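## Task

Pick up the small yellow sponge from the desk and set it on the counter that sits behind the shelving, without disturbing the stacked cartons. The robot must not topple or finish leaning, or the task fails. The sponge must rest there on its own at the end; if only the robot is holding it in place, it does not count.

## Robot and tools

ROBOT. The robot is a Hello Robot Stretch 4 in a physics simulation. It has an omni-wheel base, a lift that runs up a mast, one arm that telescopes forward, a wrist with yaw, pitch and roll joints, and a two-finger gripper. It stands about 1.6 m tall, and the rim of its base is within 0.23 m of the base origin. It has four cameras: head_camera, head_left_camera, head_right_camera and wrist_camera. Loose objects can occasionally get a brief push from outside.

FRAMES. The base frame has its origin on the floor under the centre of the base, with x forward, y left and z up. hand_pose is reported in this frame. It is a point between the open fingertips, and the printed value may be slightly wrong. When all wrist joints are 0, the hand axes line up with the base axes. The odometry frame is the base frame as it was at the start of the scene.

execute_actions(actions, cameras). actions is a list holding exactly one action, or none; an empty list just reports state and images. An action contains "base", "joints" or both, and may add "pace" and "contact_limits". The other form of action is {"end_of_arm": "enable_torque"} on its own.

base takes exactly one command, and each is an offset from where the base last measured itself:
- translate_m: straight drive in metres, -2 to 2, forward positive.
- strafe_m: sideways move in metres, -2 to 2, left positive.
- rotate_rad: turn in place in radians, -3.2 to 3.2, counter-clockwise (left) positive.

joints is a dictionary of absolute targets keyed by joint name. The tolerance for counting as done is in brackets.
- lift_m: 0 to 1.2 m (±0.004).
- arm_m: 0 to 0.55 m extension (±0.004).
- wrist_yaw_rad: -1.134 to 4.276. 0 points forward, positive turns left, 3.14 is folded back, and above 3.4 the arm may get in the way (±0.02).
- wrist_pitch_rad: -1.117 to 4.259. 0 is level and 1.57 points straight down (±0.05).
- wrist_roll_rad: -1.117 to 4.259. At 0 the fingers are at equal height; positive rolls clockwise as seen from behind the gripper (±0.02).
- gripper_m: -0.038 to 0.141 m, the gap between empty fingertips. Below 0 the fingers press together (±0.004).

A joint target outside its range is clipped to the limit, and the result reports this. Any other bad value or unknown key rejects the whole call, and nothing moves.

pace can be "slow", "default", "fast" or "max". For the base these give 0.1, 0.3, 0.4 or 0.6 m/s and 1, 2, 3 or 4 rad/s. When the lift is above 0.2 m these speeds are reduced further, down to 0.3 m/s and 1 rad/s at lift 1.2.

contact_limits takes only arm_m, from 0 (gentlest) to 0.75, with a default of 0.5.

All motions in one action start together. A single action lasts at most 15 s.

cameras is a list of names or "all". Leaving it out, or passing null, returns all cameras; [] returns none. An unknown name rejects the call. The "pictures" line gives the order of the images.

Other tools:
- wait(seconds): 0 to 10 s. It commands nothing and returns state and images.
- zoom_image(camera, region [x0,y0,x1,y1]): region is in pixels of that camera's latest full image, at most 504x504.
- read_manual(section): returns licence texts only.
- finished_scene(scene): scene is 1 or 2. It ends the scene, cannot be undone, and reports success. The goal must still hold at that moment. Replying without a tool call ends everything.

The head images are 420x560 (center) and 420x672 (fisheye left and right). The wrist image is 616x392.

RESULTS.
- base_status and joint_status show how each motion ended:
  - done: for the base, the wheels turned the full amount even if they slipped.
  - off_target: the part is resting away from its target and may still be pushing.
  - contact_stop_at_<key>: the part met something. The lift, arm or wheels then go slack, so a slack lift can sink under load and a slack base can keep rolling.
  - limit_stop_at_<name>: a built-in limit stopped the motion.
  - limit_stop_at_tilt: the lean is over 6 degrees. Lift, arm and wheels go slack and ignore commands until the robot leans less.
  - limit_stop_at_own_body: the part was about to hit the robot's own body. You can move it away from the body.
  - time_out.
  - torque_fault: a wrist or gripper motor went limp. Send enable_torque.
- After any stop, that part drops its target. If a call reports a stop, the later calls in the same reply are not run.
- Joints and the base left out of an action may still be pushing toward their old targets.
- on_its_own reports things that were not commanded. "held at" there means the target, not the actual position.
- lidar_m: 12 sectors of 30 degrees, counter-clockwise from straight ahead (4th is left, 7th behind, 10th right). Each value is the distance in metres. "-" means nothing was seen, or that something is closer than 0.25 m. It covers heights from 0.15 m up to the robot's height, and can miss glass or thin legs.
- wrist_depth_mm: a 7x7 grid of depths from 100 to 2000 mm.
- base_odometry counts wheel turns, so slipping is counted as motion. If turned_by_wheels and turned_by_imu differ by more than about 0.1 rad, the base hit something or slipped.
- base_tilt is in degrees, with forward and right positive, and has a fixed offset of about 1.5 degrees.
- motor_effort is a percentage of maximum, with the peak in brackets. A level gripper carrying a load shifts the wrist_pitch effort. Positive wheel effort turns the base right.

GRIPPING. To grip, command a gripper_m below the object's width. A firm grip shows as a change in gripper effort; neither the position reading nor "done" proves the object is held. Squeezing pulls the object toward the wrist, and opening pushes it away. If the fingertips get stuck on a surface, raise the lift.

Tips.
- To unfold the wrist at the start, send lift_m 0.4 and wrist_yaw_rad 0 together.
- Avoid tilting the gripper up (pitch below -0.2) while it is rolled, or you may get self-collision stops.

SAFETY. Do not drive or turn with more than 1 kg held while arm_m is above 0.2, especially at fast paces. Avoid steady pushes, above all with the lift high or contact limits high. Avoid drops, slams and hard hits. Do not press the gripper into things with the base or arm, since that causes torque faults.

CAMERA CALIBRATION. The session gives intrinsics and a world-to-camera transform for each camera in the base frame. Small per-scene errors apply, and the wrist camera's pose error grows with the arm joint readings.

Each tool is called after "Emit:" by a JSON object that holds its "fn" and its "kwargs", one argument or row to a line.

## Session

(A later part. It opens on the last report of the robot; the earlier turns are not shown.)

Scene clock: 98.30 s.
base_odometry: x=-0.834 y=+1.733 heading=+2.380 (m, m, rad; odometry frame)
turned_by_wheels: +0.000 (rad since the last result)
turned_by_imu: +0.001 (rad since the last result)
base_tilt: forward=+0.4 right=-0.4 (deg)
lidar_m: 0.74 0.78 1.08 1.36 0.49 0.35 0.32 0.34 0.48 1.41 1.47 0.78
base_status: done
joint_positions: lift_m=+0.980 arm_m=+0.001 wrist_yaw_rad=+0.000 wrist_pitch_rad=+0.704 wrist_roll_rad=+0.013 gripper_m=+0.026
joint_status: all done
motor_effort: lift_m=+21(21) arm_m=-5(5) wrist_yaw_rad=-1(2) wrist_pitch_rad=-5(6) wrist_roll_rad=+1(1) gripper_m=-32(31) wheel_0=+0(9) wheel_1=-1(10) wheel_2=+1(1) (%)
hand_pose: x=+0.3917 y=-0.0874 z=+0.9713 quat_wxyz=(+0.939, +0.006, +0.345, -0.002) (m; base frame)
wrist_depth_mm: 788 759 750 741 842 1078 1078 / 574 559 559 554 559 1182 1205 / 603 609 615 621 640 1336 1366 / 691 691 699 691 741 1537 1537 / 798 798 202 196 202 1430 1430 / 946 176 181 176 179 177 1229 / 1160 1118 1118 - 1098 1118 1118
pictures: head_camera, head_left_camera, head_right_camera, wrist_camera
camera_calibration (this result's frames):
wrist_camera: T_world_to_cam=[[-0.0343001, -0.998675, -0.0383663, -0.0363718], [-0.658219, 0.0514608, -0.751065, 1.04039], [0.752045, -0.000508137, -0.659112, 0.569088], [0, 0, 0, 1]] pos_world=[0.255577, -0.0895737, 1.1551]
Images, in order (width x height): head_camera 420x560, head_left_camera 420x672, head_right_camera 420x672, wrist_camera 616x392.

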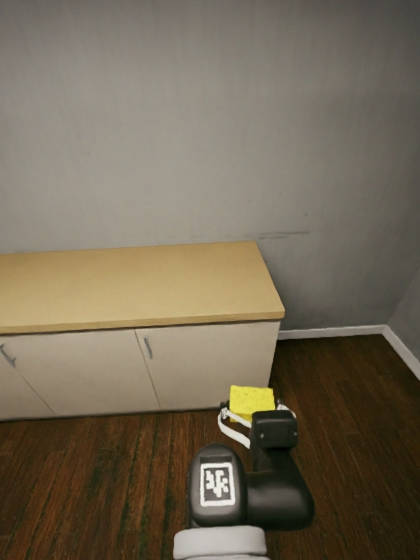

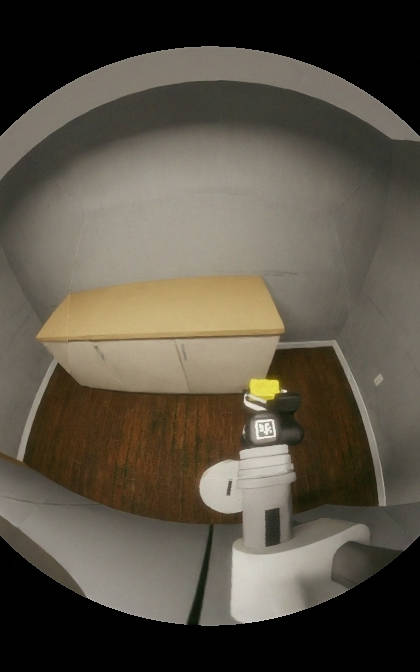

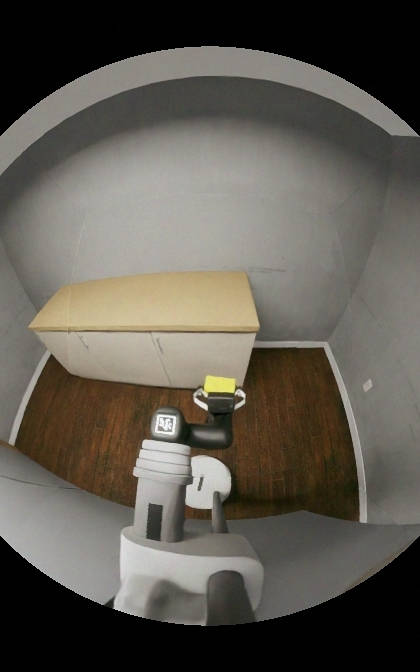

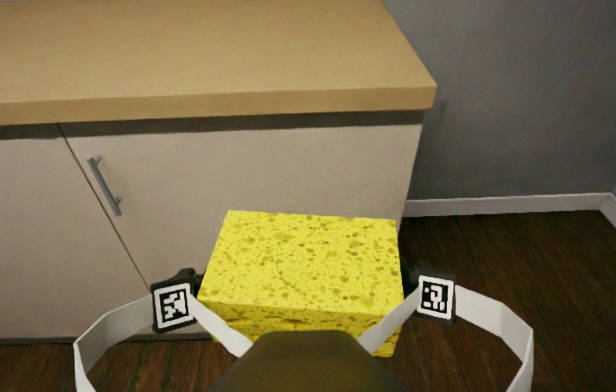

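Emit:
{"fn": "execute_actions", "kwargs": {
  "actions": [
    {"base":{"strafe_m":0.35},"joints":{"lift_m":1.03}}
  ],
  "cameras": []
}}

Emit:
{"fn": "execute_actions", "kwargs": {
  "actions": [
    {"joints":{"arm_m":0.54}}
  ],
  "cameras": ["wrist_camera","head_camera"]
}}

Scene clock: 104.13 s.
base_odometry: x=-1.075 y=+1.480 heading=+2.380 (m, m, rad; odometry frame)
turned_by_wheels: +0.000 (rad since the last result)
turned_by_imu: +0.001 (rad since the last result)
base_tilt: forward=+0.5 right=-0.2 (deg)
lidar_m: 0.74 0.77 1.05 1.37 0.49 0.35 0.32 0.34 0.48 1.76 1.84 0.78
base_status: done
joint_positions: lift_m=+1.030 arm_m=+0.001 wrist_yaw_rad=+0.000 wrist_pitch_rad=+0.704 wrist_roll_rad=+0.013 gripper_m=+0.026
joint_status: all done
motor_effort: lift_m=+21(24) arm_m=-5(5) wrist_yaw_rad=+0(2) wrist_pitch_rad=-5(5) wrist_roll_rad=+1(1) gripper_m=-32(32) wheel_0=-1(9) wheel_1=+1(9) wheel_2=+0(0) (%)
hand_pose: x=+0.3917 y=-0.0874 z=+1.0213 quat_wxyz=(+0.939, +0.006, +0.345, -0.002) (m; base frame)
wrist_depth_mm: 946 917 904 891 878 866 1078 / 683 683 668 654 654 647 647 / 591 585 585 597 627 634 640 / 683 691 699 683 715 723 750 / 798 798 202 196 202 842 1464 / 946 176 181 176 179 177 1336 / 1160 1182 1160 - 1160 1182 1160
pictures: none
No camera images: the call's "cameras" was empty. Leave "cameras" out to get every camera's image.

Scene clock: 106.77 s.
base_odometry: x=-1.075 y=+1.480 heading=+2.380 (m, m, rad; odometry frame)
turned_by_wheels: +0.000 (rad since the last result)
turned_by_imu: +0.000 (rad since the last result)
base_tilt: forward=+0.5 right=-0.4 (deg)
lidar_m: 0.73 0.77 1.06 1.37 0.47 0.34 0.33 0.35 0.48 1.74 1.84 0.76
base_status: not commanded
joint_positions: lift_m=+1.030 arm_m=+0.539 wrist_yaw_rad=+0.000 wrist_pitch_rad=+0.704 wrist_roll_rad=+0.013 gripper_m=+0.026
joint_status: all done
motor_effort: lift_m=+21(21) arm_m=+5(7) wrist_yaw_rad=-2(1) wrist_pitch_rad=-5(6) wrist_roll_rad=+1(0) gripper_m=-31(32) wheel_0=-1(1) wheel_1=+2(1) wheel_2=+1(1) (%)
hand_pose: x=+0.9300 y=-0.0874 z=+1.0213 quat_wxyz=(+0.939, +0.006, +0.345, -0.002) (m; base frame)
wrist_depth_mm: 535 535 544 544 549 554 559 / 591 597 597 597 597 597 603 / 539 530 530 521 517 512 512 / 445 442 439 436 430 430 424 / 377 377 203 196 202 368 364 / 329 176 181 176 179 177 320 / 293 285 285 - 281 285 283
pictures: head_camera, wrist_camera
camera_calibration (this result's frames):
wrist_camera: T_world_to_cam=[[-0.034145, -0.99868, -0.0383616, -0.016106], [-0.658328, 0.0513551, -0.750978, 1.43222], [0.751957, -0.000387607, -0.659212, 0.1974], [0, 0, 0, 1]] pos_world=[0.793886, -0.0895602, 1.20508]
Images, in order (width x height): head_camera 420x560, wrist_camera 616x392.

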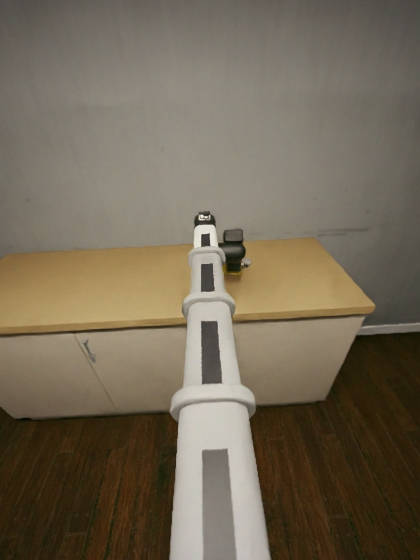

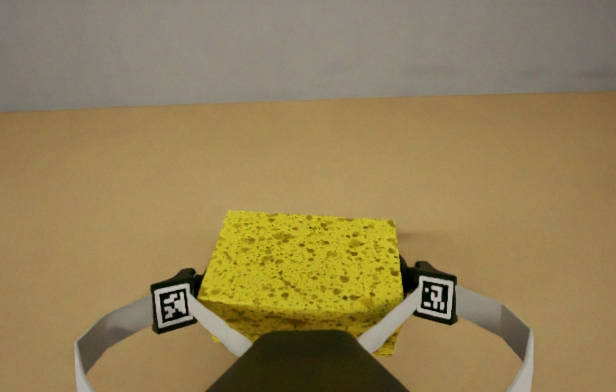

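Emit:
{"fn": "execute_actions", "kwargs": {
  "actions": [
    {"joints":{"lift_m":0.952},"pace":"slow"}
  ],
  "cameras": []
}}

Emit:
{"fn": "execute_actions", "kwargs": {
  "actions": [
    {"joints":{"gripper_m":0.14}}
  ],
  "cameras": ["wrist_camera"]
}}

Emit:
{"fn": "execute_actions", "kwargs": {
  "actions": [
    {"joints":{"lift_m":1.04}}
  ],
  "cameras": []
}}

Emit:
{"fn": "execute_actions", "kwargs": {
  "actions": [
    {"joints":{"arm_m":0.2}}
  ],
  "cameras": ["wrist_camera","head_camera"]
}}

Scene clock: 112.97 s.
base_odometry: x=-1.075 y=+1.480 heading=+2.380 (m, m, rad; odometry frame)
turned_by_wheels: +0.000 (rad since the last result)
turned_by_imu: +0.000 (rad since the last result)
base_tilt: forward=+0.4 right=-0.3 (deg)
lidar_m: 0.73 0.78 1.06 1.39 0.48 0.34 0.32 0.33 0.50 1.76 1.84 0.78
base_status: not commanded
joint_positions: lift_m=+0.952 arm_m=+0.539 wrist_yaw_rad=+0.000 wrist_pitch_rad=+0.704 wrist_roll_rad=+0.013 gripper_m=+0.026
joint_status: all done
motor_effort: lift_m=+15(23) arm_m=+5(5) wrist_yaw_rad=-2(2) wrist_pitch_rad=-5(5) wrist_roll_rad=+1(0) gripper_m=-32(33) wheel_0=-1(1) wheel_1=+1(1) wheel_2=+1(1) (%)
hand_pose: x=+0.9300 y=-0.0874 z=+0.9438 quat_wxyz=(+0.939, +0.006, +0.345, -0.002) (m; base frame)
wrist_depth_mm: 530 539 539 544 554 559 554 / 500 496 484 480 477 473 469 / 397 392 389 384 382 379 377 / 327 325 324 320 319 315 314 / 279 278 203 196 202 271 270 / 243 176 181 176 179 177 236 / 215 210 209 - 208 211 209
pictures: none
No camera images: the call's "cameras" was empty. Leave "cameras" out to get every camera's image.

Scene clock: 115.10 s.
base_odometry: x=-1.075 y=+1.480 heading=+2.380 (m, m, rad; odometry frame)
turned_by_wheels: +0.000 (rad since the last result)
turned_by_imu: +0.000 (rad since the last result)
base_tilt: forward=+0.4 right=-0.3 (deg)
lidar_m: 0.73 0.77 1.05 1.36 0.49 0.35 0.33 0.35 0.48 1.77 1.84 0.77
base_status: not commanded
joint_positions: lift_m=+0.952 arm_m=+0.539 wrist_yaw_rad=+0.000 wrist_pitch_rad=+0.704 wrist_roll_rad=+0.013 gripper_m=+0.140
joint_status: all done
motor_effort: lift_m=+15(15) arm_m=+5(5) wrist_yaw_rad=-1(2) wrist_pitch_rad=-5(5) wrist_roll_rad=+1(0) gripper_m=-1(33) wheel_0=-1(1) wheel_1=+1(1) wheel_2=+1(1) (%)
hand_pose: x=+0.9300 y=-0.0874 z=+0.9438 quat_wxyz=(+0.939, +0.006, +0.345, -0.002) (m; base frame)
wrist_depth_mm: 530 539 539 544 549 554 554 / 504 492 488 480 477 473 469 / 397 392 389 384 379 379 375 / 327 324 324 320 319 315 314 / 279 279 232 217 229 271 270 / 243 231 213 195 203 230 236 / 216 213 214 - 216 210 208
pictures: wrist_camera
camera_calibration (this result's frames):
wrist_camera: T_world_to_cam=[[-0.0341448, -0.99868, -0.0383617, -0.0190778], [-0.658328, 0.051355, -0.750978, 1.37405], [0.751957, -0.000387431, -0.659212, 0.146333], [0, 0, 0, 1]] pos_world=[0.793887, -0.0895602, 1.12761]
Images, in order (width x height): wrist_camera 616x392.

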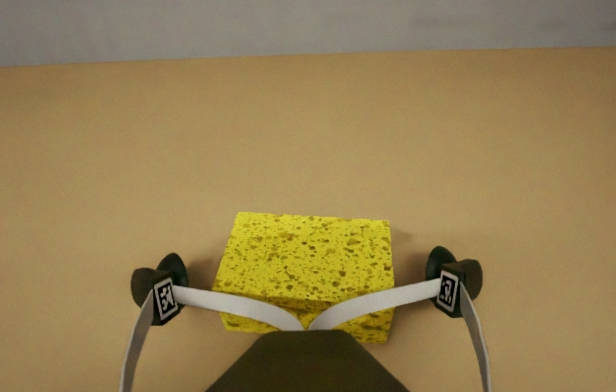

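Scene clock: 116.47 s.
base_odometry: x=-1.075 y=+1.480 heading=+2.380 (m, m, rad; odometry frame)
turned_by_wheels: +0.000 (rad since the last result)
turned_by_imu: +0.000 (rad since the last result)
base_tilt: forward=+0.5 right=-0.3 (deg)
lidar_m: 0.75 0.78 1.05 1.35 0.48 0.34 0.31 0.34 0.50 1.77 1.84 0.76
base_status: not commanded
joint_positions: lift_m=+1.040 arm_m=+0.539 wrist_yaw_rad=+0.000 wrist_pitch_rad=+0.704 wrist_roll_rad=+0.013 gripper_m=+0.140
joint_status: all done
motor_effort: lift_m=+21(20) arm_m=+5(5) wrist_yaw_rad=-2(2) wrist_pitch_rad=-6(6) wrist_roll_rad=+2(1) gripper_m=-2(0) wheel_0=-1(1) wheel_1=+1(1) wheel_2=+1(1) (%)
hand_pose: x=+0.9300 y=-0.0874 z=+1.0312 quat_wxyz=(+0.939, +0.006, +0.345, -0.002) (m; base frame)
wrist_depth_mm: 530 535 544 544 549 554 554 / 591 597 603 609 609 603 609 / 559 549 544 539 535 535 525 / 459 455 455 449 445 442 442 / 392 389 389 384 382 379 379 / 340 324 322 287 319 324 330 / 301 301 301 - 298 294 294
pictures: none
No camera images: the call's "cameras" was empty. Leave "cameras" out to get every camera's image.

Scene clock: 118.60 s.
base_odometry: x=-1.075 y=+1.480 heading=+2.380 (m, m, rad; odometry frame)
turned_by_wheels: +0.000 (rad since the last result)
turned_by_imu: +0.000 (rad since the last result)
base_tilt: forward=+0.4 right=-0.4 (deg)
lidar_m: 0.74 0.77 1.05 1.36 0.49 0.35 0.32 0.35 0.48 1.76 1.85 0.77
base_status: not commanded
joint_positions: lift_m=+1.040 arm_m=+0.201 wrist_yaw_rad=+0.000 wrist_pitch_rad=+0.704 wrist_roll_rad=+0.013 gripper_m=+0.140
joint_status: all done
motor_effort: lift_m=+21(21) arm_m=-5(3) wrist_yaw_rad=-2(1) wrist_pitch_rad=-6(6) wrist_roll_rad=+2(1) gripper_m=-2(0) wheel_0=-1(1) wheel_1=+2(2) wheel_2=+1(1) (%)
hand_pose: x=+0.5917 y=-0.0874 z=+1.0312 quat_wxyz=(+0.939, +0.006, +0.345, -0.002) (m; base frame)
wrist_depth_mm: 842 842 842 842 842 842 878 / 707 699 683 676 676 661 661 / 559 554 549 521 539 535 535 / 462 459 455 455 445 445 445 / 488 449 496 504 508 504 525 / 585 544 554 559 615 603 640 / 732 732 707 - 741 778 1118
pictures: head_camera, wrist_camera
camera_calibration (this result's frames):
wrist_camera: T_world_to_cam=[[-0.0344027, -0.998672, -0.0383539, -0.0271861], [-0.658485, 0.0515193, -0.750829, 1.21692], [0.751807, -0.000575103, -0.659383, 0.45861], [0, 0, 0, 1]] pos_world=[0.455603, -0.0895811, 1.21506]
Images, in order (width x height): head_camera 420x560, wrist_camera 616x392.

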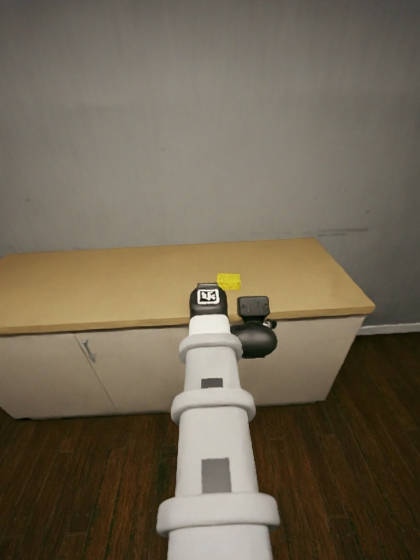

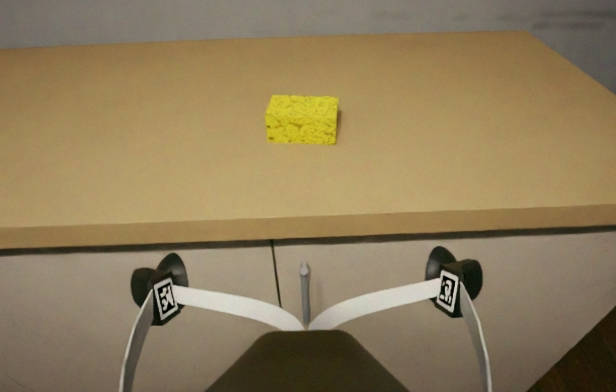

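Emit:
{"fn": "finished_scene", "kwargs": {
  "scene": 2
}}

The scene is finished: the task was done.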